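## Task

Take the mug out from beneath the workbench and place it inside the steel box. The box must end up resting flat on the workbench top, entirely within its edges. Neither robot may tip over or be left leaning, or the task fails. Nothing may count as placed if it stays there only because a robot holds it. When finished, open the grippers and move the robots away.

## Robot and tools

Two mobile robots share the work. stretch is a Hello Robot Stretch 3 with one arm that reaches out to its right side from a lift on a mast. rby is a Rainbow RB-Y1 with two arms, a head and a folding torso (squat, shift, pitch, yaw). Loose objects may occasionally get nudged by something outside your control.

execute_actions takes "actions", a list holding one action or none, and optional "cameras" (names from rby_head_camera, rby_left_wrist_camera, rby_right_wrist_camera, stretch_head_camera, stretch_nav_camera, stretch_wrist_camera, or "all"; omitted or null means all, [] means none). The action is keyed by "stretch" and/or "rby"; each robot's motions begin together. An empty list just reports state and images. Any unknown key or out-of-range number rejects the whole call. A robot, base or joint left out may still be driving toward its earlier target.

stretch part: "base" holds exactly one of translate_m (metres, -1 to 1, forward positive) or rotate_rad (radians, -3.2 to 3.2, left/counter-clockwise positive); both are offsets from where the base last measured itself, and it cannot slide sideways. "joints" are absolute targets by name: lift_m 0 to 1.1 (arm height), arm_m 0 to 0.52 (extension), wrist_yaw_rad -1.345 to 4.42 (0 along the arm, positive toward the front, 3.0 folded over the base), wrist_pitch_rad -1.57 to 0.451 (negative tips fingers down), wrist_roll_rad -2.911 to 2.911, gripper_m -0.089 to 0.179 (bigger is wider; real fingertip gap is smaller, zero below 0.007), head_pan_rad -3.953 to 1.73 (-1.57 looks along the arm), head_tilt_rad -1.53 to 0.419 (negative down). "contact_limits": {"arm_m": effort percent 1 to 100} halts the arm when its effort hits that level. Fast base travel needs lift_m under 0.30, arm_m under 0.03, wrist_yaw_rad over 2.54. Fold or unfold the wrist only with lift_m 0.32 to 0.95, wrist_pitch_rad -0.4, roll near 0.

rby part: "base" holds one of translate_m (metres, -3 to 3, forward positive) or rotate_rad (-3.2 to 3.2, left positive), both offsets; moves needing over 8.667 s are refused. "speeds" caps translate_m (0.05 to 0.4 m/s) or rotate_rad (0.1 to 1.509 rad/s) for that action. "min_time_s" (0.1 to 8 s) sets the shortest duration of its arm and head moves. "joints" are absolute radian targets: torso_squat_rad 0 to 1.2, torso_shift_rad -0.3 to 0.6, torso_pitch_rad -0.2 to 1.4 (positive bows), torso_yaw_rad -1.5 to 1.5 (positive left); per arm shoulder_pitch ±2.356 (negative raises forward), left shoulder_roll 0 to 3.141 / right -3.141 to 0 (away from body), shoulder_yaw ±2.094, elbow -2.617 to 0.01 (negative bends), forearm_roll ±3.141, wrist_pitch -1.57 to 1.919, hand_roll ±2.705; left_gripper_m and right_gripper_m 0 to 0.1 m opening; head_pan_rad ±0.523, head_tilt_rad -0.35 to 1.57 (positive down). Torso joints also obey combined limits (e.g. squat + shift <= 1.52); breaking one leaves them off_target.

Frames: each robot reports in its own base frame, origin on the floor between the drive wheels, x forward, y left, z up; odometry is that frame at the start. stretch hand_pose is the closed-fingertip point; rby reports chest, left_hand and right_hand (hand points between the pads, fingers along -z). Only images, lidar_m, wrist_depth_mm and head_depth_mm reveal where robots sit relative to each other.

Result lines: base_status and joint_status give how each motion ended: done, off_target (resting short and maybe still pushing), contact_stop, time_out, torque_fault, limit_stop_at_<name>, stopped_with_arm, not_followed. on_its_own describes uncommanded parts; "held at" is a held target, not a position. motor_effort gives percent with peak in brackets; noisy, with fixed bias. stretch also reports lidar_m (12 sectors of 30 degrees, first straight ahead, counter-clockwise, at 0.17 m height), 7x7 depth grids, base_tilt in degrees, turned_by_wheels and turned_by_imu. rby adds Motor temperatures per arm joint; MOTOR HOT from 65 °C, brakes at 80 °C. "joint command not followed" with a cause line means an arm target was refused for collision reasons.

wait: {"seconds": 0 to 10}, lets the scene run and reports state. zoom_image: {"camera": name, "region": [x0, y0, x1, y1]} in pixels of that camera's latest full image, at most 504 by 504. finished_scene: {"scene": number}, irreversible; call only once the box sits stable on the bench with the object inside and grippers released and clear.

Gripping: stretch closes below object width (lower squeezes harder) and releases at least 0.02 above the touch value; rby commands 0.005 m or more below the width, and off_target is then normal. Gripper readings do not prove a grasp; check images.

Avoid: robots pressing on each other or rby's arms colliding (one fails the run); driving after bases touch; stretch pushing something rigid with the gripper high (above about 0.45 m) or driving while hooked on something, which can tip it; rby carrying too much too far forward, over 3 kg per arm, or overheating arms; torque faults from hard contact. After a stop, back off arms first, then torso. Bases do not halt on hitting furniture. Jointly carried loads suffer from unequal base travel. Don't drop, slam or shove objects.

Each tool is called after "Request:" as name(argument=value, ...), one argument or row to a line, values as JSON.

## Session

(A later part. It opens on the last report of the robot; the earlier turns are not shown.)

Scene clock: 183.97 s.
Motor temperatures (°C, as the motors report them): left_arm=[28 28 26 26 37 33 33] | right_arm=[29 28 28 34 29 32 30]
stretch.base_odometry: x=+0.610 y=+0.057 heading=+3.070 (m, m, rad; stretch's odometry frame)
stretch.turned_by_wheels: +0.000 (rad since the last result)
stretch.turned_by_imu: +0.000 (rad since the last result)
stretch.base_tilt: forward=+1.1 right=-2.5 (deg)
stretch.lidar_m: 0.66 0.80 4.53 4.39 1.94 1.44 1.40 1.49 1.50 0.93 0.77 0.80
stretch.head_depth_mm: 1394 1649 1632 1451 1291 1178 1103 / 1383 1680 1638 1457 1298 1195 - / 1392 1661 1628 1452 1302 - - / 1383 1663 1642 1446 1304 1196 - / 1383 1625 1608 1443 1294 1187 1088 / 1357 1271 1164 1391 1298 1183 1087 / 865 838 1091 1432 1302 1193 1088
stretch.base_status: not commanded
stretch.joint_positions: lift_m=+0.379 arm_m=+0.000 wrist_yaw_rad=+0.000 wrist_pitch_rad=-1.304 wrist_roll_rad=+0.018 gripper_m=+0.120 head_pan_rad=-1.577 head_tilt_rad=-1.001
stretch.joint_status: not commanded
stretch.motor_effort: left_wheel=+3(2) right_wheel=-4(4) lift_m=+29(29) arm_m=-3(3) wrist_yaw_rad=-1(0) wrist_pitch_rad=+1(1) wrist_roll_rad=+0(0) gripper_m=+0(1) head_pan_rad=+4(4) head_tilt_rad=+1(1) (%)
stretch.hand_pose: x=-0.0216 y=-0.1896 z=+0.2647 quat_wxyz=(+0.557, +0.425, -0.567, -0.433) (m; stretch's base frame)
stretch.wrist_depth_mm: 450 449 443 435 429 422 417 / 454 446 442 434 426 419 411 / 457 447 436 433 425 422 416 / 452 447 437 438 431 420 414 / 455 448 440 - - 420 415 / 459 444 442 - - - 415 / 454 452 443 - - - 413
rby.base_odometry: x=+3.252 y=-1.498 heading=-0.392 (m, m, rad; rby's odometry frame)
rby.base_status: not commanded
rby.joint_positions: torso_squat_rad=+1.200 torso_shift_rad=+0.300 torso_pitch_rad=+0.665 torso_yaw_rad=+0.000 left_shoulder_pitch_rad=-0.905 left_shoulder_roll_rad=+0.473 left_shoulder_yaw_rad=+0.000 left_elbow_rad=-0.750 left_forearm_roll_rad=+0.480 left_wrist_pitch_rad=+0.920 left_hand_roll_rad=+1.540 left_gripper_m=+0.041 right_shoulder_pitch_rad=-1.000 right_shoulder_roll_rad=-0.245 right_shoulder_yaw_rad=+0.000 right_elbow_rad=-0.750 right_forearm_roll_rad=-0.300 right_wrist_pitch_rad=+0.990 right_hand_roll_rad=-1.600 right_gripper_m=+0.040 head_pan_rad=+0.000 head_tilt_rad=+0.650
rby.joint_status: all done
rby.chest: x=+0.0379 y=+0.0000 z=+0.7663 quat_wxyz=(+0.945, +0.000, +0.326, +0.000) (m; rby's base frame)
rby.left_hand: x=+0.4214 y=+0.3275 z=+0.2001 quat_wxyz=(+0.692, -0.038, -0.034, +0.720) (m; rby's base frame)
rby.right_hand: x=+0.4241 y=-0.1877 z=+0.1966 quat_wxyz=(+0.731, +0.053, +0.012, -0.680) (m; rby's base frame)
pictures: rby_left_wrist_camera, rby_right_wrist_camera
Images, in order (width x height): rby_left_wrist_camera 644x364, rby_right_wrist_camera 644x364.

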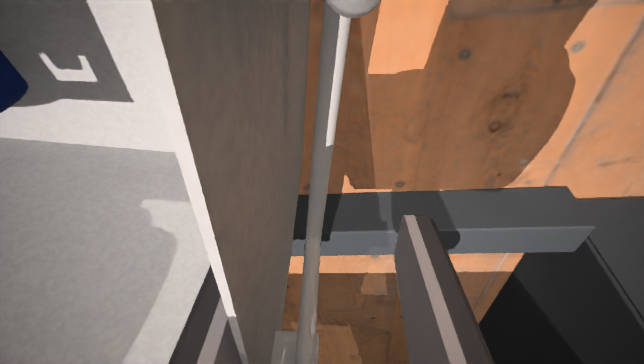

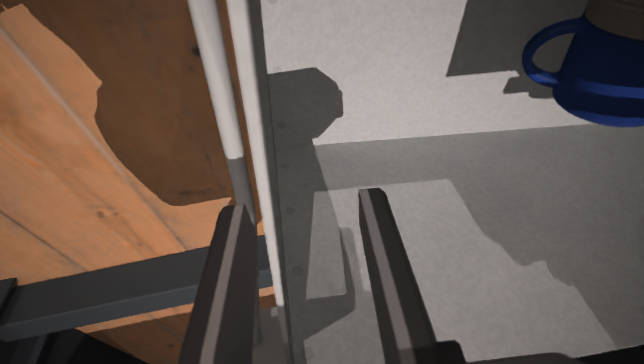

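Request:
execute_actions(
  actions=[
    {"rby":{"joints":{"left_shoulder_roll_rad":0.445,"right_shoulder_roll_rad":-0.265,"right_shoulder_pitch_rad":-0.99,"left_gripper_m":0.045,"right_gripper_m":0.045}}},
  ],
  cameras=["rby_left_wrist_camera","rby_right_wrist_camera"],
)

Scene clock: 185.90 s.
Motor temperatures (°C, as the motors report them): left_arm=[28 28 26 26 37 33 33] | right_arm=[29 28 28 34 29 32 30]
stretch.base_odometry: x=+0.610 y=+0.057 heading=+3.070 (m, m, rad; stretch's odometry frame)
stretch.turned_by_wheels: +0.000 (rad since the last result)
stretch.turned_by_imu: +0.000 (rad since the last result)
stretch.base_tilt: forward=+1.1 right=-2.5 (deg)
stretch.lidar_m: 0.66 0.80 4.52 4.41 1.94 1.44 1.40 1.50 1.50 0.93 0.77 0.80
stretch.head_depth_mm: 1388 1661 1624 1444 1296 1186 1095 / 1381 1641 1624 1444 1306 1188 - / 1387 1658 1625 1452 1299 - - / 1393 1664 1636 1448 1305 1200 - / 1383 1612 1599 1465 1304 1180 1086 / 1366 1283 1163 1385 1299 1183 1092 / 863 839 1087 1443 1300 1183 1092
stretch.base_status: not commanded
stretch.joint_positions: lift_m=+0.379 arm_m=+0.000 wrist_yaw_rad=+0.000 wrist_pitch_rad=-1.304 wrist_roll_rad=+0.018 gripper_m=+0.120 head_pan_rad=-1.577 head_tilt_rad=-1.001
stretch.joint_status: not commanded
stretch.motor_effort: left_wheel=+3(3) right_wheel=-4(4) lift_m=+29(29) arm_m=-3(3) wrist_yaw_rad=+1(1) wrist_pitch_rad=+1(1) wrist_roll_rad=+0(0) gripper_m=+1(1) head_pan_rad=+4(5) head_tilt_rad=+1(1) (%)
stretch.hand_pose: x=-0.0216 y=-0.1896 z=+0.2647 quat_wxyz=(+0.557, +0.425, -0.567, -0.433) (m; stretch's base frame)
stretch.wrist_depth_mm: 450 449 439 433 428 419 412 / 455 447 443 437 430 421 416 / 453 446 441 430 428 423 418 / 455 444 440 437 431 419 418 / 457 450 440 - - 420 416 / 452 446 441 - - - 414 / 455 447 443 - - - 417
rby.base_odometry: x=+3.252 y=-1.498 heading=-0.392 (m, m, rad; rby's odometry frame)
rby.base_status: not commanded
rby.joint_positions: torso_squat_rad=+1.200 torso_shift_rad=+0.300 torso_pitch_rad=+0.665 torso_yaw_rad=+0.000 left_shoulder_pitch_rad=-0.905 left_shoulder_roll_rad=+0.445 left_shoulder_yaw_rad=+0.000 left_elbow_rad=-0.750 left_forearm_roll_rad=+0.480 left_wrist_pitch_rad=+0.920 left_hand_roll_rad=+1.540 left_gripper_m=+0.045 right_shoulder_pitch_rad=-0.990 right_shoulder_roll_rad=-0.265 right_shoulder_yaw_rad=+0.000 right_elbow_rad=-0.750 right_forearm_roll_rad=-0.300 right_wrist_pitch_rad=+0.990 right_hand_roll_rad=-1.600 right_gripper_m=+0.045 head_pan_rad=+0.000 head_tilt_rad=+0.650
rby.joint_status: all done
rby.chest: x=+0.0379 y=+0.0000 z=+0.7663 quat_wxyz=(+0.945, +0.000, +0.326, +0.000) (m; rby's base frame)
rby.left_hand: x=+0.4168 y=+0.3088 z=+0.1948 quat_wxyz=(+0.693, -0.044, -0.021, +0.719) (m; rby's base frame)
rby.right_hand: x=+0.4219 y=-0.2035 z=+0.1949 quat_wxyz=(+0.728, +0.044, +0.006, -0.684) (m; rby's base frame)
pictures: rby_left_wrist_camera, rby_right_wrist_camera
Images, in order (width x height): rby_left_wrist_camera 644x364, rby_right_wrist_camera 644x364.

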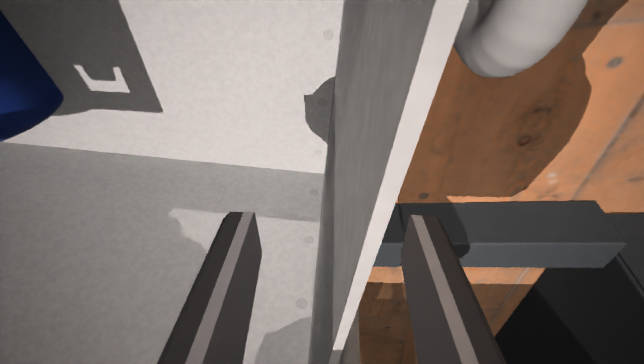

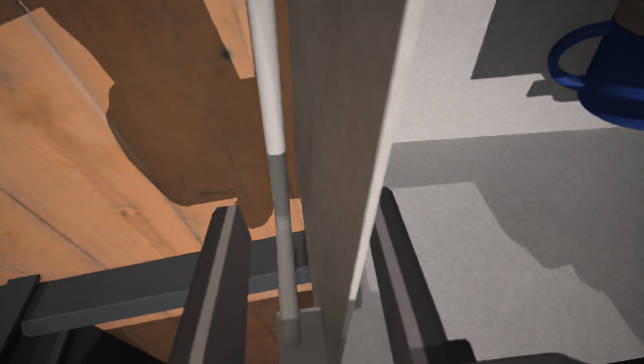

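Request:
execute_actions(
  actions=[
    {"rby":{"joints":{"left_shoulder_roll_rad":0.448,"right_shoulder_roll_rad":-0.257,"left_gripper_m":0.0,"right_gripper_m":0.0}}},
  ],
  cameras=["rby_head_camera","rby_left_wrist_camera","rby_right_wrist_camera"],
)

Scene clock: 188.27 s.
Motor temperatures (°C, as the motors report them): left_arm=[28 28 26 26 37 33 33] | right_arm=[29 28 28 34 29 32 30]
stretch.base_odometry: x=+0.610 y=+0.057 heading=+3.070 (m, m, rad; stretch's odometry frame)
stretch.turned_by_wheels: +0.000 (rad since the last result)
stretch.turned_by_imu: +0.000 (rad since the last result)
stretch.base_tilt: forward=+1.3 right=-2.4 (deg)
stretch.lidar_m: 0.66 0.80 4.54 4.41 1.94 1.44 1.40 1.50 1.49 0.93 0.77 0.80
stretch.head_depth_mm: 1389 1650 1641 1432 1305 1184 1099 / 1387 1667 1637 1456 1303 1191 - / 1389 1666 1644 1450 1300 - - / 1381 1668 1639 1446 1305 1207 - / 1385 1616 1603 1468 1303 1194 1090 / 1356 1282 1162 1405 1315 1187 1087 / 868 839 1079 1429 1307 1185 1079
stretch.base_status: not commanded
stretch.joint_positions: lift_m=+0.379 arm_m=+0.000 wrist_yaw_rad=+0.000 wrist_pitch_rad=-1.304 wrist_roll_rad=+0.018 gripper_m=+0.120 head_pan_rad=-1.577 head_tilt_rad=-1.001
stretch.joint_status: not commanded
stretch.motor_effort: left_wheel=+3(3) right_wheel=-4(4) lift_m=+29(29) arm_m=-3(3) wrist_yaw_rad=-1(1) wrist_pitch_rad=+1(1) wrist_roll_rad=+0(0) gripper_m=+0(0) head_pan_rad=+4(4) head_tilt_rad=+1(1) (%)
stretch.hand_pose: x=-0.0216 y=-0.1896 z=+0.2647 quat_wxyz=(+0.557, +0.425, -0.567, -0.433) (m; stretch's base frame)
stretch.wrist_depth_mm: 455 446 439 434 425 418 413 / 454 448 439 432 425 415 418 / 455 452 445 437 428 425 417 / 452 445 440 440 429 420 411 / 454 449 439 - - 419 416 / 450 443 438 - - - 413 / 455 447 439 - - - 411
rby.base_odometry: x=+3.252 y=-1.498 heading=-0.392 (m, m, rad; rby's odometry frame)
rby.base_status: not commanded
rby.joint_positions: torso_squat_rad=+1.200 torso_shift_rad=+0.300 torso_pitch_rad=+0.665 torso_yaw_rad=+0.000 left_shoulder_pitch_rad=-0.906 left_shoulder_roll_rad=+0.446 left_shoulder_yaw_rad=+0.000 left_elbow_rad=-0.751 left_forearm_roll_rad=+0.481 left_wrist_pitch_rad=+0.920 left_hand_roll_rad=+1.540 left_gripper_m=+0.002 right_shoulder_pitch_rad=-0.990 right_shoulder_roll_rad=-0.255 right_shoulder_yaw_rad=+0.000 right_elbow_rad=-0.750 right_forearm_roll_rad=-0.300 right_wrist_pitch_rad=+0.990 right_hand_roll_rad=-1.600 right_gripper_m=+0.006 head_pan_rad=+0.000 head_tilt_rad=+0.650
rby.joint_status: right_gripper_m off_target (ended at +0.006, target +0.000); the others done
rby.chest: x=+0.0379 y=+0.0000 z=+0.7663 quat_wxyz=(+0.945, +0.000, +0.326, +0.000) (m; rby's base frame)
rby.left_hand: x=+0.4175 y=+0.3090 z=+0.1952 quat_wxyz=(+0.693, -0.045, -0.022, +0.719) (m; rby's base frame)
rby.right_hand: x=+0.4203 y=-0.1966 z=+0.1942 quat_wxyz=(+0.729, +0.047, +0.010, -0.683) (m; rby's base frame)
pictures: rby_head_camera, rby_left_wrist_camera, rby_right_wrist_camera
Images, in order (width x height): rby_head_camera 896x504, rby_left_wrist_camera 644x364, rby_right_wrist_camera 644x364.

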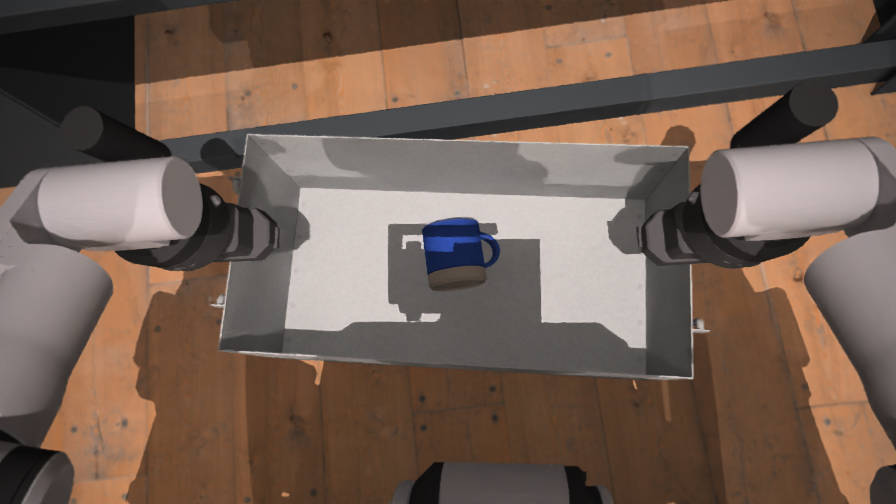

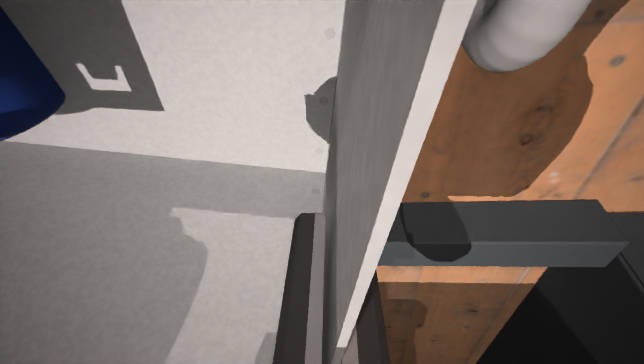

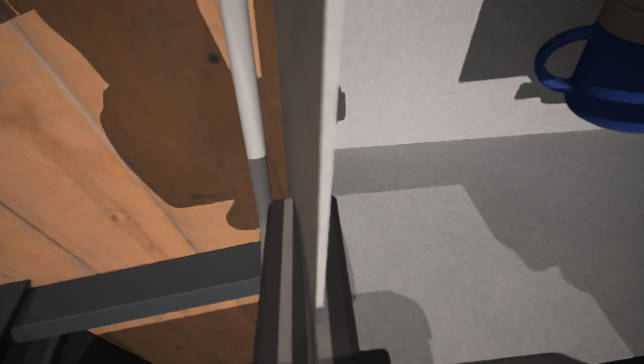

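Request:
execute_actions(
  actions=[
    {"rby":{"joints":{"torso_squat_rad":1.13,"head_tilt_rad":0.5}}},
  ],
  cameras=["rby_head_camera","stretch_nav_camera"],
)

Scene clock: 189.90 s.
Motor temperatures (°C, as the motors report them): left_arm=[28 28 26 26 37 33 33] | right_arm=[29 28 28 34 29 32 30]
stretch.base_odometry: x=+0.610 y=+0.057 heading=+3.070 (m, m, rad; stretch's odometry frame)
stretch.turned_by_wheels: +0.000 (rad since the last result)
stretch.turned_by_imu: +0.000 (rad since the last result)
stretch.base_tilt: forward=+1.0 right=-2.4 (deg)
stretch.lidar_m: 0.66 0.80 4.52 4.41 1.94 1.44 1.40 1.49 1.50 0.93 0.77 0.80
stretch.head_depth_mm: 1392 1660 1632 1449 1292 1181 1095 / 1391 1662 1644 1444 1304 1205 - / 1386 1670 1630 1442 1292 - - / 1396 1664 1632 1449 1303 1197 - / 1390 1623 1618 1445 1304 1187 1090 / 1365 1285 1164 1409 1303 1189 1083 / 865 841 1089 1434 1311 1197 1087
stretch.base_status: not commanded
stretch.joint_positions: lift_m=+0.379 arm_m=+0.000 wrist_yaw_rad=+0.000 wrist_pitch_rad=-1.304 wrist_roll_rad=+0.018 gripper_m=+0.120 head_pan_rad=-1.577 head_tilt_rad=-1.001
stretch.joint_status: not commanded
stretch.motor_effort: left_wheel=+3(4) right_wheel=-4(4) lift_m=+30(29) arm_m=-3(3) wrist_yaw_rad=+2(0) wrist_pitch_rad=+1(1) wrist_roll_rad=+0(0) gripper_m=+1(1) head_pan_rad=+4(4) head_tilt_rad=+0(0) (%)
stretch.hand_pose: x=-0.0216 y=-0.1896 z=+0.2647 quat_wxyz=(+0.557, +0.425, -0.567, -0.433) (m; stretch's base frame)
stretch.wrist_depth_mm: 451 445 442 436 429 423 416 / 456 445 440 432 428 420 417 / 452 445 442 437 428 422 419 / 457 448 441 431 427 421 418 / 458 449 441 - - 418 417 / 458 445 443 - - - 419 / 451 452 442 - - - 409
rby.base_odometry: x=+3.252 y=-1.498 heading=-0.392 (m, m, rad; rby's odometry frame)
rby.base_status: not commanded
rby.joint_positions: torso_squat_rad=+1.130 torso_shift_rad=+0.301 torso_pitch_rad=+0.667 torso_yaw_rad=+0.000 left_shoulder_pitch_rad=-0.904 left_shoulder_roll_rad=+0.444 left_shoulder_yaw_rad=-0.001 left_elbow_rad=-0.749 left_forearm_roll_rad=+0.481 left_wrist_pitch_rad=+0.920 left_hand_roll_rad=+1.540 left_gripper_m=+0.002 right_shoulder_pitch_rad=-0.989 right_shoulder_roll_rad=-0.255 right_shoulder_yaw_rad=+0.000 right_elbow_rad=-0.749 right_forearm_roll_rad=-0.300 right_wrist_pitch_rad=+0.990 right_hand_roll_rad=-1.600 right_gripper_m=+0.006 head_pan_rad=+0.000 head_tilt_rad=+0.500
rby.joint_status: all done
rby.chest: x=+0.0519 y=+0.0001 z=+0.8090 quat_wxyz=(+0.945, +0.000, +0.327, +0.000) (m; rby's base frame)
rby.left_hand: x=+0.4283 y=+0.3089 z=+0.2360 quat_wxyz=(+0.693, -0.043, -0.020, +0.719) (m; rby's base frame)
rby.right_hand: x=+0.4321 y=-0.1966 z=+0.2355 quat_wxyz=(+0.729, +0.045, +0.012, -0.683) (m; rby's base frame)
pictures: rby_head_camera, stretch_nav_camera (sideways: a quarter turn counterclockwise sets it upright)
Images, in order (width x height): rby_head_camera 896x504, stretch_nav_camera 672x504.

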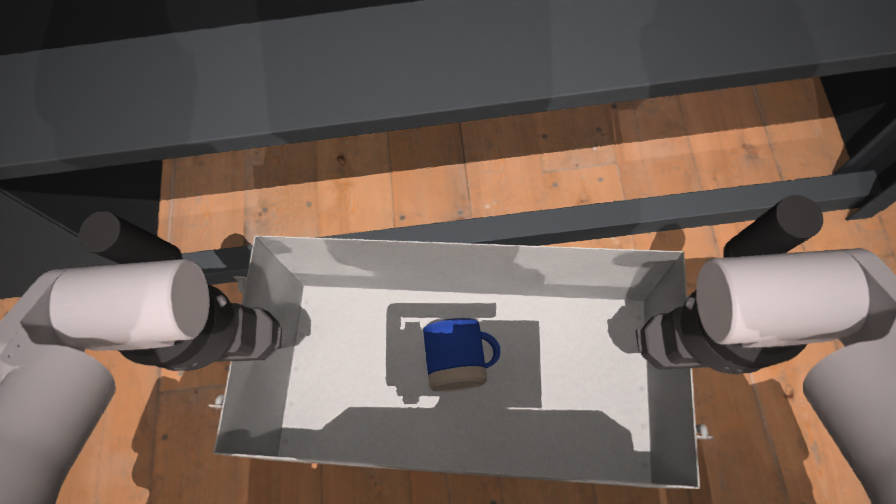

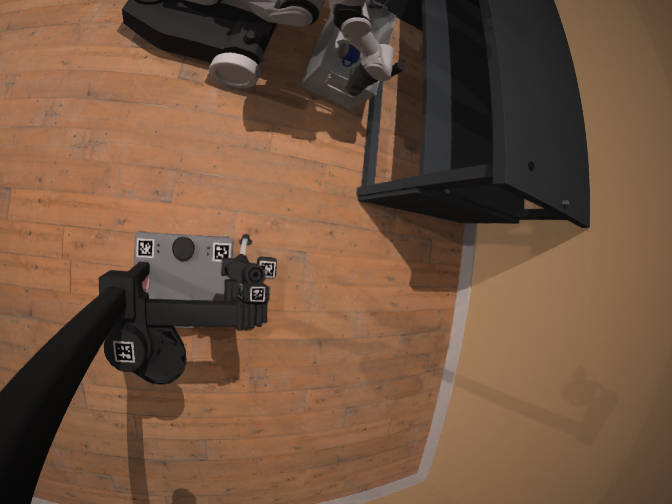

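Request:
execute_actions(
  actions=[
    {"rby":{"base":{"translate_m":-0.45},"speeds":{"translate_m":0.2}}},
  ],
  cameras=[],
)

Request:
execute_actions(
  actions=[
    {"rby":{"joints":{"torso_squat_rad":0.8,"torso_shift_rad":0.15,"torso_pitch_rad":0.4,"left_wrist_pitch_rad":1.185,"right_wrist_pitch_rad":1.255},"min_time_s":1.5}},
  ],
  cameras=["rby_head_camera","rby_left_wrist_camera","rby_right_wrist_camera"],
)

Scene clock: 195.23 s.
Motor temperatures (°C, as the motors report them): left_arm=[28 28 26 26 37 33 33] | right_arm=[29 28 28 34 29 32 30]
stretch.base_odometry: x=+0.610 y=+0.057 heading=+3.070 (m, m, rad; stretch's odometry frame)
stretch.turned_by_wheels: +0.000 (rad since the last result)
stretch.turned_by_imu: -0.001 (rad since the last result)
stretch.base_tilt: forward=+1.0 right=-2.4 (deg)
stretch.lidar_m: 0.73 0.77 4.53 4.41 1.94 1.44 1.40 1.49 1.50 0.93 0.77 1.61
stretch.head_depth_mm: 1388 1649 1628 1454 1306 1189 1099 / 1385 1667 1621 1436 1302 1206 - / 1392 1661 1629 1456 1306 - - / 1388 1658 1635 1447 1304 1196 - / 1392 1626 1601 1444 1309 1183 1088 / 1351 1285 1160 1387 1302 1184 1085 / 865 839 1082 1429 1308 1182 1089
stretch.base_status: not commanded
stretch.joint_positions: lift_m=+0.379 arm_m=+0.000 wrist_yaw_rad=+0.000 wrist_pitch_rad=-1.304 wrist_roll_rad=+0.018 gripper_m=+0.120 head_pan_rad=-1.577 head_tilt_rad=-1.001
stretch.joint_status: not commanded
stretch.motor_effort: left_wheel=+3(4) right_wheel=-4(4) lift_m=+29(29) arm_m=-3(3) wrist_yaw_rad=+0(0) wrist_pitch_rad=+1(1) wrist_roll_rad=+1(0) gripper_m=+1(0) head_pan_rad=+4(4) head_tilt_rad=+2(1) (%)
stretch.hand_pose: x=-0.0216 y=-0.1896 z=+0.2647 quat_wxyz=(+0.557, +0.425, -0.567, -0.433) (m; stretch's base frame)
stretch.wrist_depth_mm: 454 446 442 433 426 419 418 / 452 444 437 436 427 420 413 / 453 444 441 432 431 423 416 / 454 450 436 433 429 424 414 / 456 449 436 - - 419 418 / 458 446 436 - - - 414 / 453 447 442 - - - 412
rby.base_odometry: x=+2.836 y=-1.326 heading=-0.392 (m, m, rad; rby's odometry frame)
rby.base_status: done
rby.joint_positions: torso_squat_rad=+1.130 torso_shift_rad=+0.301 torso_pitch_rad=+0.667 torso_yaw_rad=+0.000 left_shoulder_pitch_rad=-0.904 left_shoulder_roll_rad=+0.444 left_shoulder_yaw_rad=-0.001 left_elbow_rad=-0.749 left_forearm_roll_rad=+0.480 left_wrist_pitch_rad=+0.920 left_hand_roll_rad=+1.540 left_gripper_m=+0.002 right_shoulder_pitch_rad=-0.989 right_shoulder_roll_rad=-0.254 right_shoulder_yaw_rad=+0.000 right_elbow_rad=-0.749 right_forearm_roll_rad=-0.300 right_wrist_pitch_rad=+0.990 right_hand_roll_rad=-1.600 right_gripper_m=+0.006 head_pan_rad=+0.000 head_tilt_rad=+0.500
rby.joint_status: not commanded
rby.chest: x=+0.0519 y=+0.0001 z=+0.8090 quat_wxyz=(+0.945, +0.000, +0.327, +0.000) (m; rby's base frame)
rby.left_hand: x=+0.4279 y=+0.3089 z=+0.2358 quat_wxyz=(+0.693, -0.043, -0.019, +0.719) (m; rby's base frame)
rby.right_hand: x=+0.4318 y=-0.1966 z=+0.2354 quat_wxyz=(+0.729, +0.045, +0.012, -0.683) (m; rby's base frame)
pictures: none
No camera images: the call's "cameras" was empty. Leave "cameras" out to get every camera's image.

Scene clock: 197.37 s.
Motor temperatures (°C, as the motors report them): left_arm=[28 28 26 26 37 33 33] | right_arm=[29 28 28 34 29 32 30]
stretch.base_odometry: x=+0.610 y=+0.057 heading=+3.070 (m, m, rad; stretch's odometry frame)
stretch.turned_by_wheels: +0.000 (rad since the last result)
stretch.turned_by_imu: +0.000 (rad since the last result)
stretch.base_tilt: forward=+1.1 right=-2.4 (deg)
stretch.lidar_m: 0.94 0.77 4.54 4.42 1.94 1.44 1.40 1.49 1.50 0.93 0.77 1.61
stretch.head_depth_mm: 1390 1666 1622 1430 1299 1181 1095 / 1404 1665 1644 1442 1304 1204 - / 1387 1671 1636 1444 1304 - - / 1396 1658 1651 1441 1306 1195 - / 1388 1630 1598 1455 1301 1185 1080 / 1359 1288 1150 1396 1309 1182 1085 / 867 837 1088 1428 1313 1190 1086
stretch.base_status: not commanded
stretch.joint_positions: lift_m=+0.379 arm_m=+0.000 wrist_yaw_rad=+0.000 wrist_pitch_rad=-1.304 wrist_roll_rad=+0.018 gripper_m=+0.120 head_pan_rad=-1.577 head_tilt_rad=-1.001
stretch.joint_status: not commanded
stretch.motor_effort: left_wheel=+3(3) right_wheel=-4(4) lift_m=+29(29) arm_m=-3(3) wrist_yaw_rad=-1(1) wrist_pitch_rad=+1(1) wrist_roll_rad=+1(0) gripper_m=+0(1) head_pan_rad=+4(4) head_tilt_rad=+1(0) (%)
stretch.hand_pose: x=-0.0216 y=-0.1896 z=+0.2647 quat_wxyz=(+0.557, +0.425, -0.567, -0.433) (m; stretch's base frame)
stretch.wrist_depth_mm: 455 451 439 427 424 418 413 / 453 444 442 434 423 417 413 / 454 451 440 438 423 417 416 / 451 452 439 437 430 423 413 / 456 447 442 - - 422 416 / 452 446 441 - - - 413 / 450 448 444 - - - 414
rby.base_odometry: x=+2.836 y=-1.326 heading=-0.392 (m, m, rad; rby's odometry frame)
rby.base_status: not commanded
rby.joint_positions: torso_squat_rad=+0.800 torso_shift_rad=+0.151 torso_pitch_rad=+0.402 torso_yaw_rad=+0.000 left_shoulder_pitch_rad=-0.904 left_shoulder_roll_rad=+0.443 left_shoulder_yaw_rad=-0.001 left_elbow_rad=-0.749 left_forearm_roll_rad=+0.481 left_wrist_pitch_rad=+1.185 left_hand_roll_rad=+1.540 left_gripper_m=+0.002 right_shoulder_pitch_rad=-0.989 right_shoulder_roll_rad=-0.253 right_shoulder_yaw_rad=+0.000 right_elbow_rad=-0.749 right_forearm_roll_rad=-0.301 right_wrist_pitch_rad=+1.255 right_hand_roll_rad=-1.600 right_gripper_m=+0.005 head_pan_rad=+0.000 head_tilt_rad=+0.500
rby.joint_status: all done
rby.chest: x=-0.0337 y=+0.0002 z=+1.0475 quat_wxyz=(+0.980, +0.000, +0.200, +0.000) (m; rby's base frame)
rby.left_hand: x=+0.4199 y=+0.3044 z=+0.5795 quat_wxyz=(+0.697, -0.049, -0.013, +0.715) (m; rby's base frame)
rby.right_hand: x=+0.4235 y=-0.2017 z=+0.5822 quat_wxyz=(+0.736, +0.036, +0.003, -0.677) (m; rby's base frame)
pictures: rby_head_camera, rby_left_wrist_camera, rby_right_wrist_camera
Images, in order (width x height): rby_head_camera 896x504, rby_left_wrist_camera 644x364, rby_right_wrist_camera 644x364.

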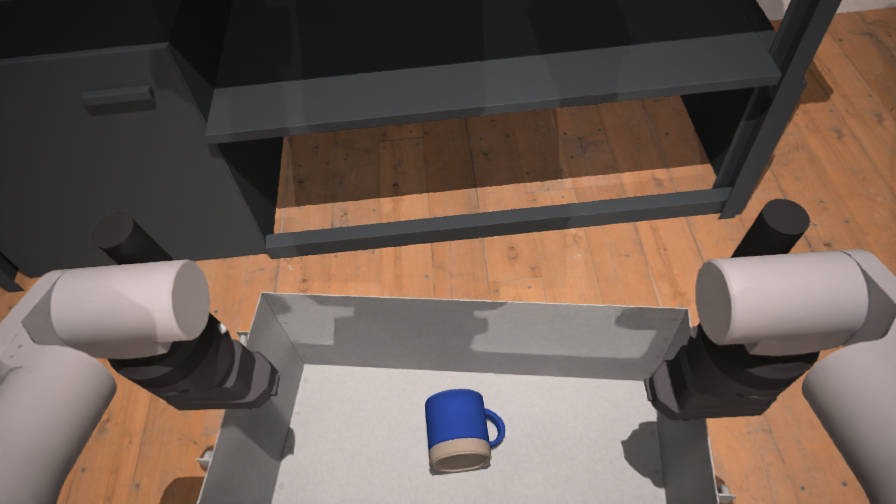

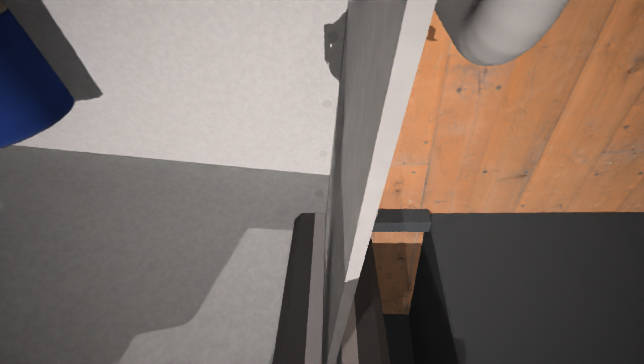

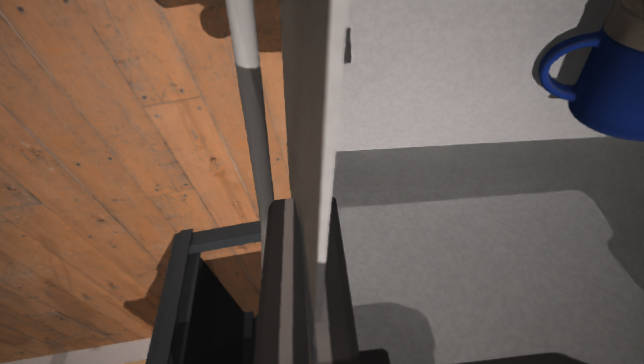

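Request:
execute_actions(
  actions=[
    {"rby":{"joints":{"torso_squat_rad":0.4,"torso_shift_rad":0.0,"torso_pitch_rad":0.1,"left_wrist_pitch_rad":1.485,"right_wrist_pitch_rad":1.555},"min_time_s":1.6}},
  ],
  cameras=["rby_left_wrist_camera","rby_right_wrist_camera"],
)

Request:
execute_actions(
  actions=[
    {"rby":{"joints":{"torso_squat_rad":0.0,"torso_shift_rad":0.0,"torso_pitch_rad":-0.15,"left_wrist_pitch_rad":1.735,"right_wrist_pitch_rad":1.805,"head_tilt_rad":0.65},"min_time_s":1.6}},
  ],
  cameras=["rby_head_camera","rby_left_wrist_camera","rby_right_wrist_camera","stretch_nav_camera"],
)

Scene clock: 200.90 s.
Motor temperatures (°C, as the motors report them): left_arm=[29 28 26 26 37 33 33] | right_arm=[29 29 28 34 29 32 30]
stretch.base_odometry: x=+0.610 y=+0.057 heading=+3.070 (m, m, rad; stretch's odometry frame)
stretch.turned_by_wheels: +0.000 (rad since the last result)
stretch.turned_by_imu: +0.000 (rad since the last result)
stretch.base_tilt: forward=+1.1 right=-2.6 (deg)
stretch.lidar_m: 0.95 0.77 4.53 4.41 1.94 1.44 1.39 1.49 1.50 0.93 0.77 1.61
stretch.head_depth_mm: 1390 1644 1630 1442 1297 1182 1096 / 1394 1667 1637 1448 1304 1194 - / 1383 1661 1638 1434 1298 - - / 1393 1661 1643 1452 1298 1194 - / 1387 1616 1607 1456 1304 1186 1088 / 1361 1284 1152 1390 1301 1186 1082 / 866 837 1079 1426 1307 1188 1088
stretch.base_status: not commanded
stretch.joint_positions: lift_m=+0.379 arm_m=+0.000 wrist_yaw_rad=+0.000 wrist_pitch_rad=-1.304 wrist_roll_rad=+0.018 gripper_m=+0.120 head_pan_rad=-1.577 head_tilt_rad=-1.001
stretch.joint_status: not commanded
stretch.motor_effort: left_wheel=+3(3) right_wheel=-4(4) lift_m=+29(29) arm_m=-3(3) wrist_yaw_rad=+1(1) wrist_pitch_rad=+1(1) wrist_roll_rad=+0(0) gripper_m=+1(1) head_pan_rad=+3(4) head_tilt_rad=+1(1) (%)
stretch.hand_pose: x=-0.0216 y=-0.1896 z=+0.2647 quat_wxyz=(+0.557, +0.425, -0.567, -0.433) (m; stretch's base frame)
stretch.wrist_depth_mm: 454 449 439 437 429 425 414 / 453 451 438 435 429 422 418 / 452 445 441 432 427 420 416 / 455 449 440 436 426 423 416 / 453 453 440 - - 418 413 / 454 445 441 - - - 417 / 455 447 441 - - - 415
rby.base_odometry: x=+2.836 y=-1.326 heading=-0.392 (m, m, rad; rby's odometry frame)
rby.base_status: not commanded
rby.joint_positions: torso_squat_rad=+0.400 torso_shift_rad=+0.001 torso_pitch_rad=+0.102 torso_yaw_rad=+0.000 left_shoulder_pitch_rad=-0.904 left_shoulder_roll_rad=+0.441 left_shoulder_yaw_rad=-0.001 left_elbow_rad=-0.749 left_forearm_roll_rad=+0.482 left_wrist_pitch_rad=+1.485 left_hand_roll_rad=+1.540 left_gripper_m=+0.003 right_shoulder_pitch_rad=-0.988 right_shoulder_roll_rad=-0.251 right_shoulder_yaw_rad=+0.000 right_elbow_rad=-0.749 right_forearm_roll_rad=-0.302 right_wrist_pitch_rad=+1.555 right_hand_roll_rad=-1.600 right_gripper_m=+0.005 head_pan_rad=+0.000 head_tilt_rad=+0.500
rby.joint_status: all done
rby.chest: x=-0.1962 y=+0.0004 z=+1.2331 quat_wxyz=(+0.999, +0.000, +0.051, +0.000) (m; rby's base frame)
rby.left_hand: x=+0.3084 y=+0.2995 z=+0.9037 quat_wxyz=(+0.704, -0.055, -0.007, +0.708) (m; rby's base frame)
rby.right_hand: x=+0.3108 y=-0.2080 z=+0.9098 quat_wxyz=(+0.740, +0.024, -0.009, -0.672) (m; rby's base frame)
pictures: rby_left_wrist_camera, rby_right_wrist_camera
Images, in order (width x height): rby_left_wrist_camera 644x364, rby_right_wrist_camera 644x364.

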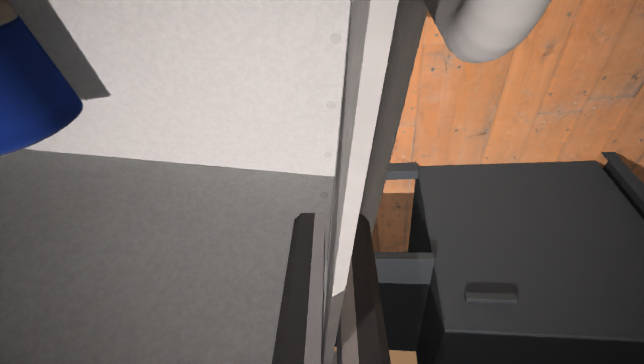

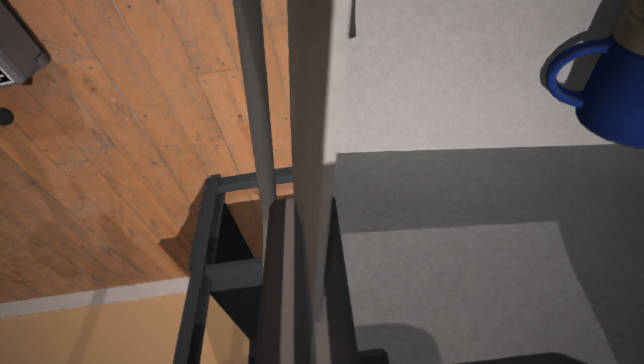

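Scene clock: 203.00 s.
Motor temperatures (°C, as the motors report them): left_arm=[29 28 26 26 37 33 33] | right_arm=[29 29 28 34 30 32 30]
stretch.base_odometry: x=+0.610 y=+0.057 heading=+3.070 (m, m, rad; stretch's odometry frame)
stretch.turned_by_wheels: +0.000 (rad since the last result)
stretch.turned_by_imu: +0.000 (rad since the last result)
stretch.base_tilt: forward=+1.2 right=-2.4 (deg)
stretch.lidar_m: 0.94 0.77 4.54 4.41 1.94 1.44 1.40 1.49 1.50 0.93 0.77 1.62
stretch.head_depth_mm: 1391 1654 1622 1446 1298 1181 1099 / 1401 1664 1625 1449 1296 1198 - / 1389 1678 1622 1448 1303 - - / 1397 1666 1635 1446 1301 1202 - / 1384 1618 1603 1444 1313 1184 1085 / 1353 1276 1161 1400 1301 1190 1090 / 870 837 1083 1436 1305 1185 1085
stretch.base_status: not commanded
stretch.joint_positions: lift_m=+0.379 arm_m=+0.000 wrist_yaw_rad=+0.000 wrist_pitch_rad=-1.304 wrist_roll_rad=+0.018 gripper_m=+0.120 head_pan_rad=-1.577 head_tilt_rad=-1.001
stretch.joint_status: not commanded
stretch.motor_effort: left_wheel=+4(3) right_wheel=-4(4) lift_m=+29(29) arm_m=-3(3) wrist_yaw_rad=+1(0) wrist_pitch_rad=+1(1) wrist_roll_rad=+0(0) gripper_m=+1(1) head_pan_rad=+4(4) head_tilt_rad=+0(0) (%)
stretch.hand_pose: x=-0.0216 y=-0.1896 z=+0.2647 quat_wxyz=(+0.557, +0.425, -0.567, -0.433) (m; stretch's base frame)
stretch.wrist_depth_mm: 451 449 437 435 426 421 418 / 457 450 441 429 424 423 417 / 459 448 437 435 426 421 415 / 458 446 437 432 429 423 414 / 457 450 442 - - 421 416 / 455 450 440 - - - 416 / 454 445 441 - - - 413
rby.base_odometry: x=+2.836 y=-1.326 heading=-0.392 (m, m, rad; rby's odometry frame)
rby.base_status: not commanded
rby.joint_positions: torso_squat_rad=+0.000 torso_shift_rad=+0.001 torso_pitch_rad=-0.148 torso_yaw_rad=+0.000 left_shoulder_pitch_rad=-0.904 left_shoulder_roll_rad=+0.438 left_shoulder_yaw_rad=-0.001 left_elbow_rad=-0.749 left_forearm_roll_rad=+0.483 left_wrist_pitch_rad=+1.735 left_hand_roll_rad=+1.540 left_gripper_m=+0.003 right_shoulder_pitch_rad=-0.989 right_shoulder_roll_rad=-0.248 right_shoulder_yaw_rad=+0.000 right_elbow_rad=-0.749 right_forearm_roll_rad=-0.303 right_wrist_pitch_rad=+1.804 right_hand_roll_rad=-1.600 right_gripper_m=+0.004 head_pan_rad=+0.000 head_tilt_rad=+0.650
rby.joint_status: all done
rby.chest: x=-0.2733 y=+0.0004 z=+1.2865 quat_wxyz=(+0.997, +0.000, -0.074, +0.000) (m; rby's base frame)
rby.left_hand: x=+0.2409 y=+0.2961 z=+1.0799 quat_wxyz=(+0.711, -0.058, -0.004, +0.701) (m; rby's base frame)
rby.right_hand: x=+0.2417 y=-0.2135 z=+1.0887 quat_wxyz=(+0.741, +0.014, -0.020, -0.671) (m; rby's base frame)
pictures: rby_head_camera, rby_left_wrist_camera, rby_right_wrist_camera, stretch_nav_camera (sideways: a quarter turn counterclockwise sets it upright)
Images, in order (width x height): rby_head_camera 896x504, rby_left_wrist_camera 644x364, rby_right_wrist_camera 644x364, stretch_nav_camera 672x504.

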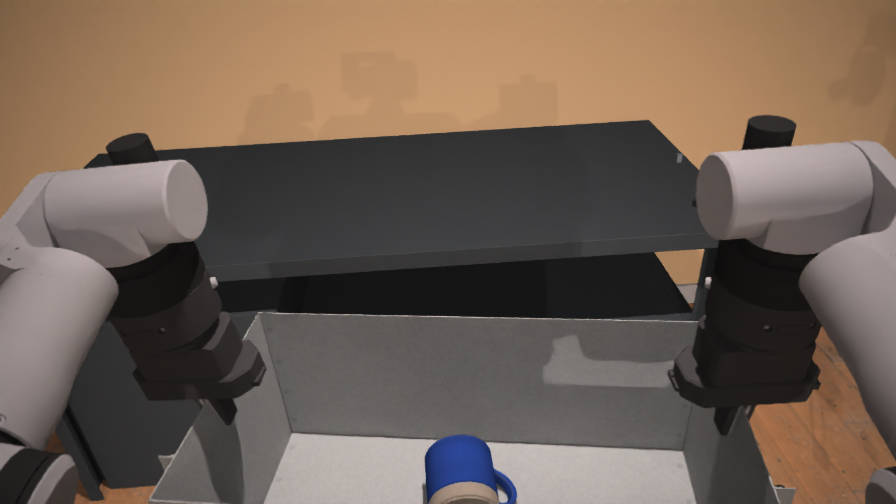

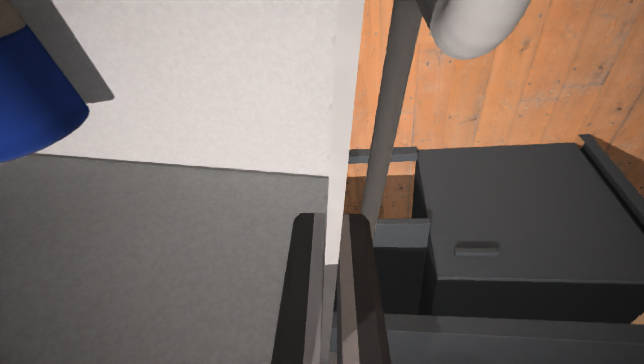

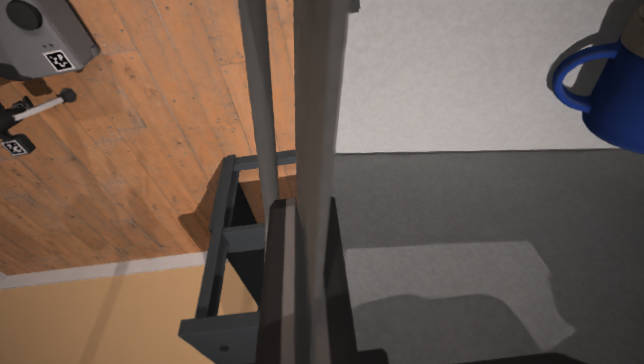

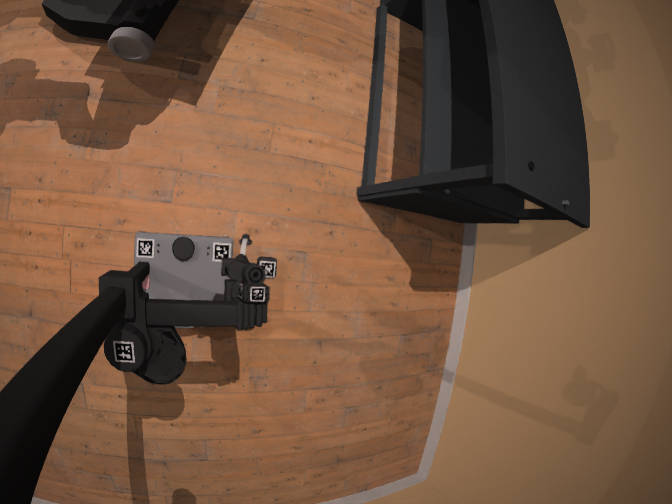

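Request:
execute_actions(
  actions=[
    {"rby":{"base":{"rotate_rad":-0.16},"speeds":{"rotate_rad":0.15},"joints":{"torso_shift_rad":0.35,"torso_pitch_rad":-0.2,"left_wrist_pitch_rad":1.785,"right_wrist_pitch_rad":1.855,"head_tilt_rad":0.6},"min_time_s":1.0}},
  ],
  cameras=["rby_head_camera","rby_left_wrist_camera","rby_right_wrist_camera","stretch_nav_camera"],
)

Scene clock: 207.93 s.
Motor temperatures (°C, as the motors report them): left_arm=[29 29 26 26 38 33 33] | right_arm=[29 30 28 34 31 32 30]
stretch.base_odometry: x=+0.610 y=+0.057 heading=+3.070 (m, m, rad; stretch's odometry frame)
stretch.turned_by_wheels: +0.000 (rad since the last result)
stretch.turned_by_imu: -0.001 (rad since the last result)
stretch.base_tilt: forward=+1.1 right=-2.4 (deg)
stretch.lidar_m: 0.97 0.79 4.52 4.39 1.94 1.44 1.40 1.49 1.50 0.93 0.77 1.62
stretch.head_depth_mm: 1386 1655 1633 1441 1304 1185 1100 / 1392 1654 1636 1458 1295 1202 - / 1393 1669 1628 1454 1301 - - / 1383 1663 1644 1443 1307 1190 - / 1391 1625 1611 1449 1302 1181 1088 / 1368 1289 1158 1384 1309 1191 1088 / 865 838 1083 1430 1301 1191 1087
stretch.base_status: not commanded
stretch.joint_positions: lift_m=+0.379 arm_m=+0.000 wrist_yaw_rad=+0.000 wrist_pitch_rad=-1.304 wrist_roll_rad=+0.018 gripper_m=+0.120 head_pan_rad=-1.577 head_tilt_rad=-1.001
stretch.joint_status: not commanded
stretch.motor_effort: left_wheel=+4(3) right_wheel=-4(4) lift_m=+29(30) arm_m=-3(3) wrist_yaw_rad=+0(0) wrist_pitch_rad=+1(1) wrist_roll_rad=+0(1) gripper_m=+1(2) head_pan_rad=+4(4) head_tilt_rad=+0(1) (%)
stretch.hand_pose: x=-0.0216 y=-0.1896 z=+0.2647 quat_wxyz=(+0.557, +0.425, -0.567, -0.433) (m; stretch's base frame)
stretch.wrist_depth_mm: 456 448 441 430 424 420 416 / 452 447 440 431 432 421 414 / 453 446 441 435 427 421 416 / 455 448 438 435 427 423 419 / 456 448 440 - - 419 418 / 453 444 442 - - - 416 / 453 448 441 - - - 416
rby.base_odometry: x=+2.836 y=-1.326 heading=-0.551 (m, m, rad; rby's odometry frame)
rby.base_status: done
rby.joint_positions: torso_squat_rad=+0.000 torso_shift_rad=+0.351 torso_pitch_rad=-0.198 torso_yaw_rad=+0.000 left_shoulder_pitch_rad=-0.904 left_shoulder_roll_rad=+0.438 left_shoulder_yaw_rad=-0.001 left_elbow_rad=-0.749 left_forearm_roll_rad=+0.483 left_wrist_pitch_rad=+1.785 left_hand_roll_rad=+1.540 left_gripper_m=+0.003 right_shoulder_pitch_rad=-0.989 right_shoulder_roll_rad=-0.248 right_shoulder_yaw_rad=+0.000 right_elbow_rad=-0.749 right_forearm_roll_rad=-0.303 right_wrist_pitch_rad=+1.854 right_hand_roll_rad=-1.600 right_gripper_m=+0.004 head_pan_rad=+0.000 head_tilt_rad=+0.600
rby.joint_status: all done
rby.chest: x=-0.0482 y=+0.0004 z=+1.2412 quat_wxyz=(+0.995, +0.000, -0.099, +0.000) (m; rby's base frame)
rby.left_hand: x=+0.4642 y=+0.2954 z=+1.0590 quat_wxyz=(+0.713, -0.058, -0.003, +0.699) (m; rby's base frame)
rby.right_hand: x=+0.4646 y=-0.2146 z=+1.0683 quat_wxyz=(+0.741, +0.012, -0.022, -0.671) (m; rby's base frame)
pictures: rby_head_camera, rby_left_wrist_camera, rby_right_wrist_camera, stretch_nav_camera (sideways: a quarter turn counterclockwise sets it upright)
Images, in order (width x height): rby_head_camera 896x504, rby_left_wrist_camera 644x364, rby_right_wrist_camera 644x364, stretch_nav_camera 672x504.

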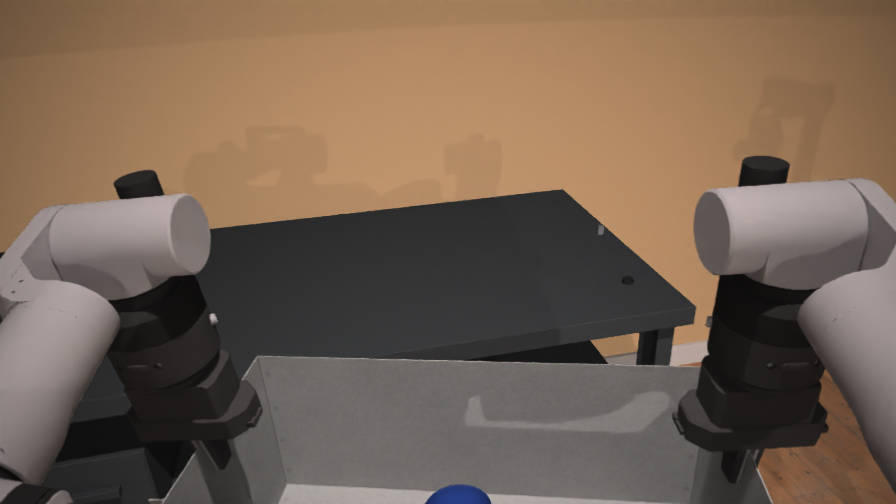

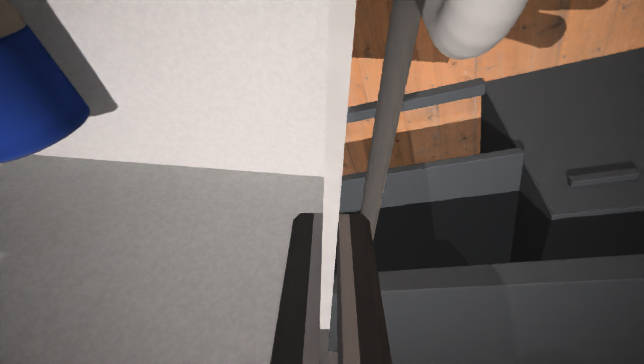

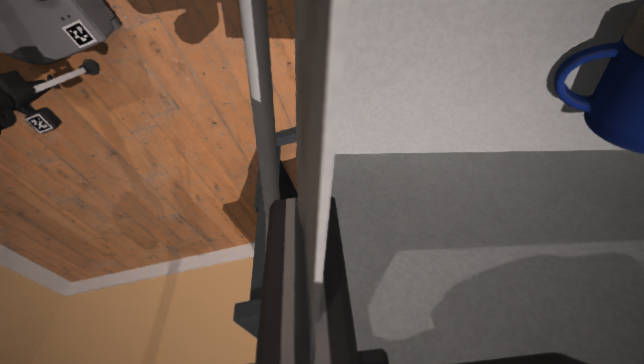

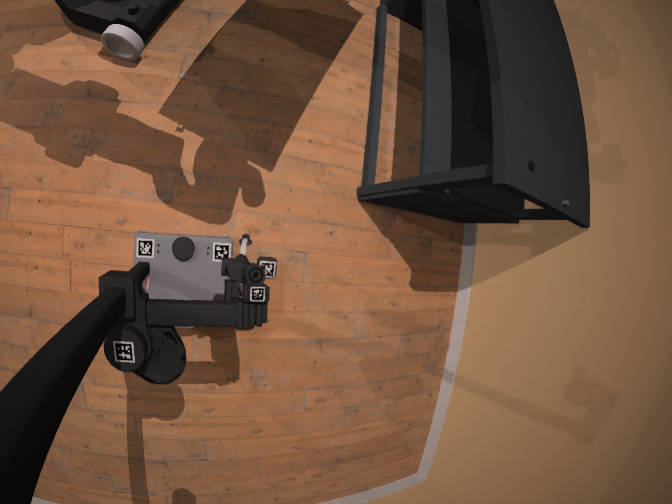

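Request:
execute_actions(
  actions=[
    {"rby":{"base":{"rotate_rad":0.33},"speeds":{"rotate_rad":0.25},"joints":{"torso_shift_rad":0.27,"left_shoulder_pitch_rad":-0.96,"right_shoulder_pitch_rad":-1.04,"left_wrist_pitch_rad":1.835,"right_wrist_pitch_rad":1.905},"min_time_s":1.5}},
  ],
  cameras=["rby_head_camera","rby_left_wrist_camera","rby_right_wrist_camera"],
)

Scene clock: 211.13 s.
Motor temperatures (°C, as the motors report them): left_arm=[29 29 26 26 38 33 33] | right_arm=[29 30 28 34 31 32 30]
stretch.base_odometry: x=+0.610 y=+0.057 heading=+3.070 (m, m, rad; stretch's odometry frame)
stretch.turned_by_wheels: +0.000 (rad since the last result)
stretch.turned_by_imu: +0.000 (rad since the last result)
stretch.base_tilt: forward=+1.1 right=-2.5 (deg)
stretch.lidar_m: 0.47 0.51 4.54 4.40 1.94 1.44 1.40 1.50 1.50 0.93 0.77 1.61
stretch.head_depth_mm: 1393 1666 1609 1449 1295 1184 1096 / 1385 1662 1604 1452 1305 1203 - / 1390 1660 1618 1442 1306 - - / 1396 1664 1644 1461 1300 1199 - / 1388 1620 1600 1454 1303 1195 1083 / 1361 1289 1165 1392 1310 1183 1087 / 864 840 1092 1431 1312 1190 1090
stretch.base_status: not commanded
stretch.joint_positions: lift_m=+0.379 arm_m=+0.000 wrist_yaw_rad=+0.000 wrist_pitch_rad=-1.304 wrist_roll_rad=+0.018 gripper_m=+0.120 head_pan_rad=-1.577 head_tilt_rad=-1.001
stretch.joint_status: not commanded
stretch.motor_effort: left_wheel=+3(3) right_wheel=-4(4) lift_m=+29(30) arm_m=-3(3) wrist_yaw_rad=+0(0) wrist_pitch_rad=+1(1) wrist_roll_rad=+0(0) gripper_m=+1(3) head_pan_rad=+4(4) head_tilt_rad=+1(1) (%)
stretch.hand_pose: x=-0.0216 y=-0.1896 z=+0.2647 quat_wxyz=(+0.557, +0.425, -0.567, -0.433) (m; stretch's base frame)
stretch.wrist_depth_mm: 453 446 435 432 427 421 414 / 455 448 440 435 425 422 414 / 453 449 439 435 427 424 416 / 455 448 442 436 429 421 412 / 450 449 445 - - 423 415 / 458 451 444 - - - 415 / 452 452 442 - - - 417
rby.base_odometry: x=+2.836 y=-1.326 heading=-0.222 (m, m, rad; rby's odometry frame)
rby.base_status: done
rby.joint_positions: torso_squat_rad=+0.000 torso_shift_rad=+0.270 torso_pitch_rad=-0.200 torso_yaw_rad=+0.000 left_shoulder_pitch_rad=-0.960 left_shoulder_roll_rad=+0.448 left_shoulder_yaw_rad=+0.000 left_elbow_rad=-0.750 left_forearm_roll_rad=+0.480 left_wrist_pitch_rad=+1.835 left_hand_roll_rad=+1.540 left_gripper_m=+0.000 right_shoulder_pitch_rad=-1.040 right_shoulder_roll_rad=-0.257 right_shoulder_yaw_rad=+0.000 right_elbow_rad=-0.750 right_forearm_roll_rad=-0.300 right_wrist_pitch_rad=+1.905 right_hand_roll_rad=-1.600 right_gripper_m=+0.000 head_pan_rad=+0.000 head_tilt_rad=+0.600
rby.joint_status: all done
rby.on_its_own: right_gripper_m moved -0.004 to your old target +0.000
rby.chest: x=-0.1027 y=+0.0004 z=+1.2584 quat_wxyz=(+0.995, +0.000, -0.100, +0.000) (m; rby's base frame)
rby.left_hand: x=+0.4131 y=+0.2928 z=+1.1065 quat_wxyz=(+0.717, -0.058, -0.010, +0.694) (m; rby's base frame)
rby.right_hand: x=+0.4108 y=-0.2135 z=+1.1127 quat_wxyz=(+0.744, +0.007, -0.028, -0.668) (m; rby's base frame)
pictures: rby_head_camera, rby_left_wrist_camera, rby_right_wrist_camera
Images, in order (width x height): rby_head_camera 896x504, rby_left_wrist_camera 644x364, rby_right_wrist_camera 644x364.

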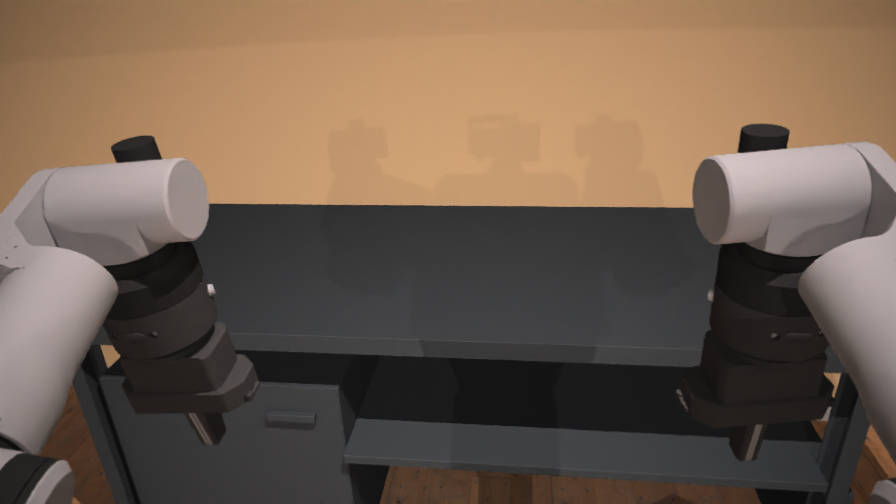

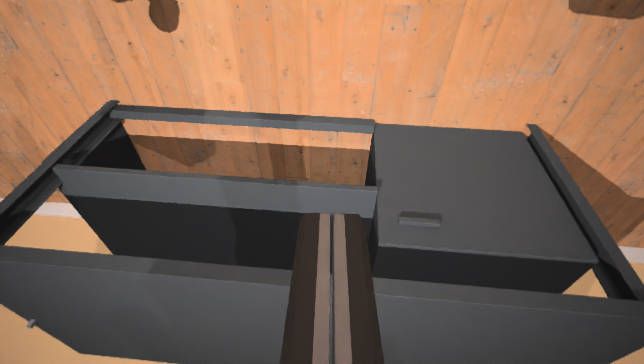

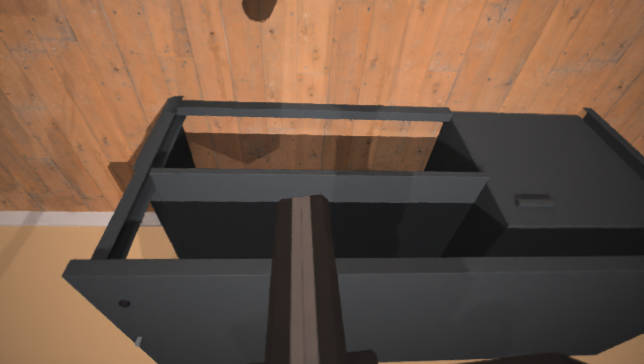

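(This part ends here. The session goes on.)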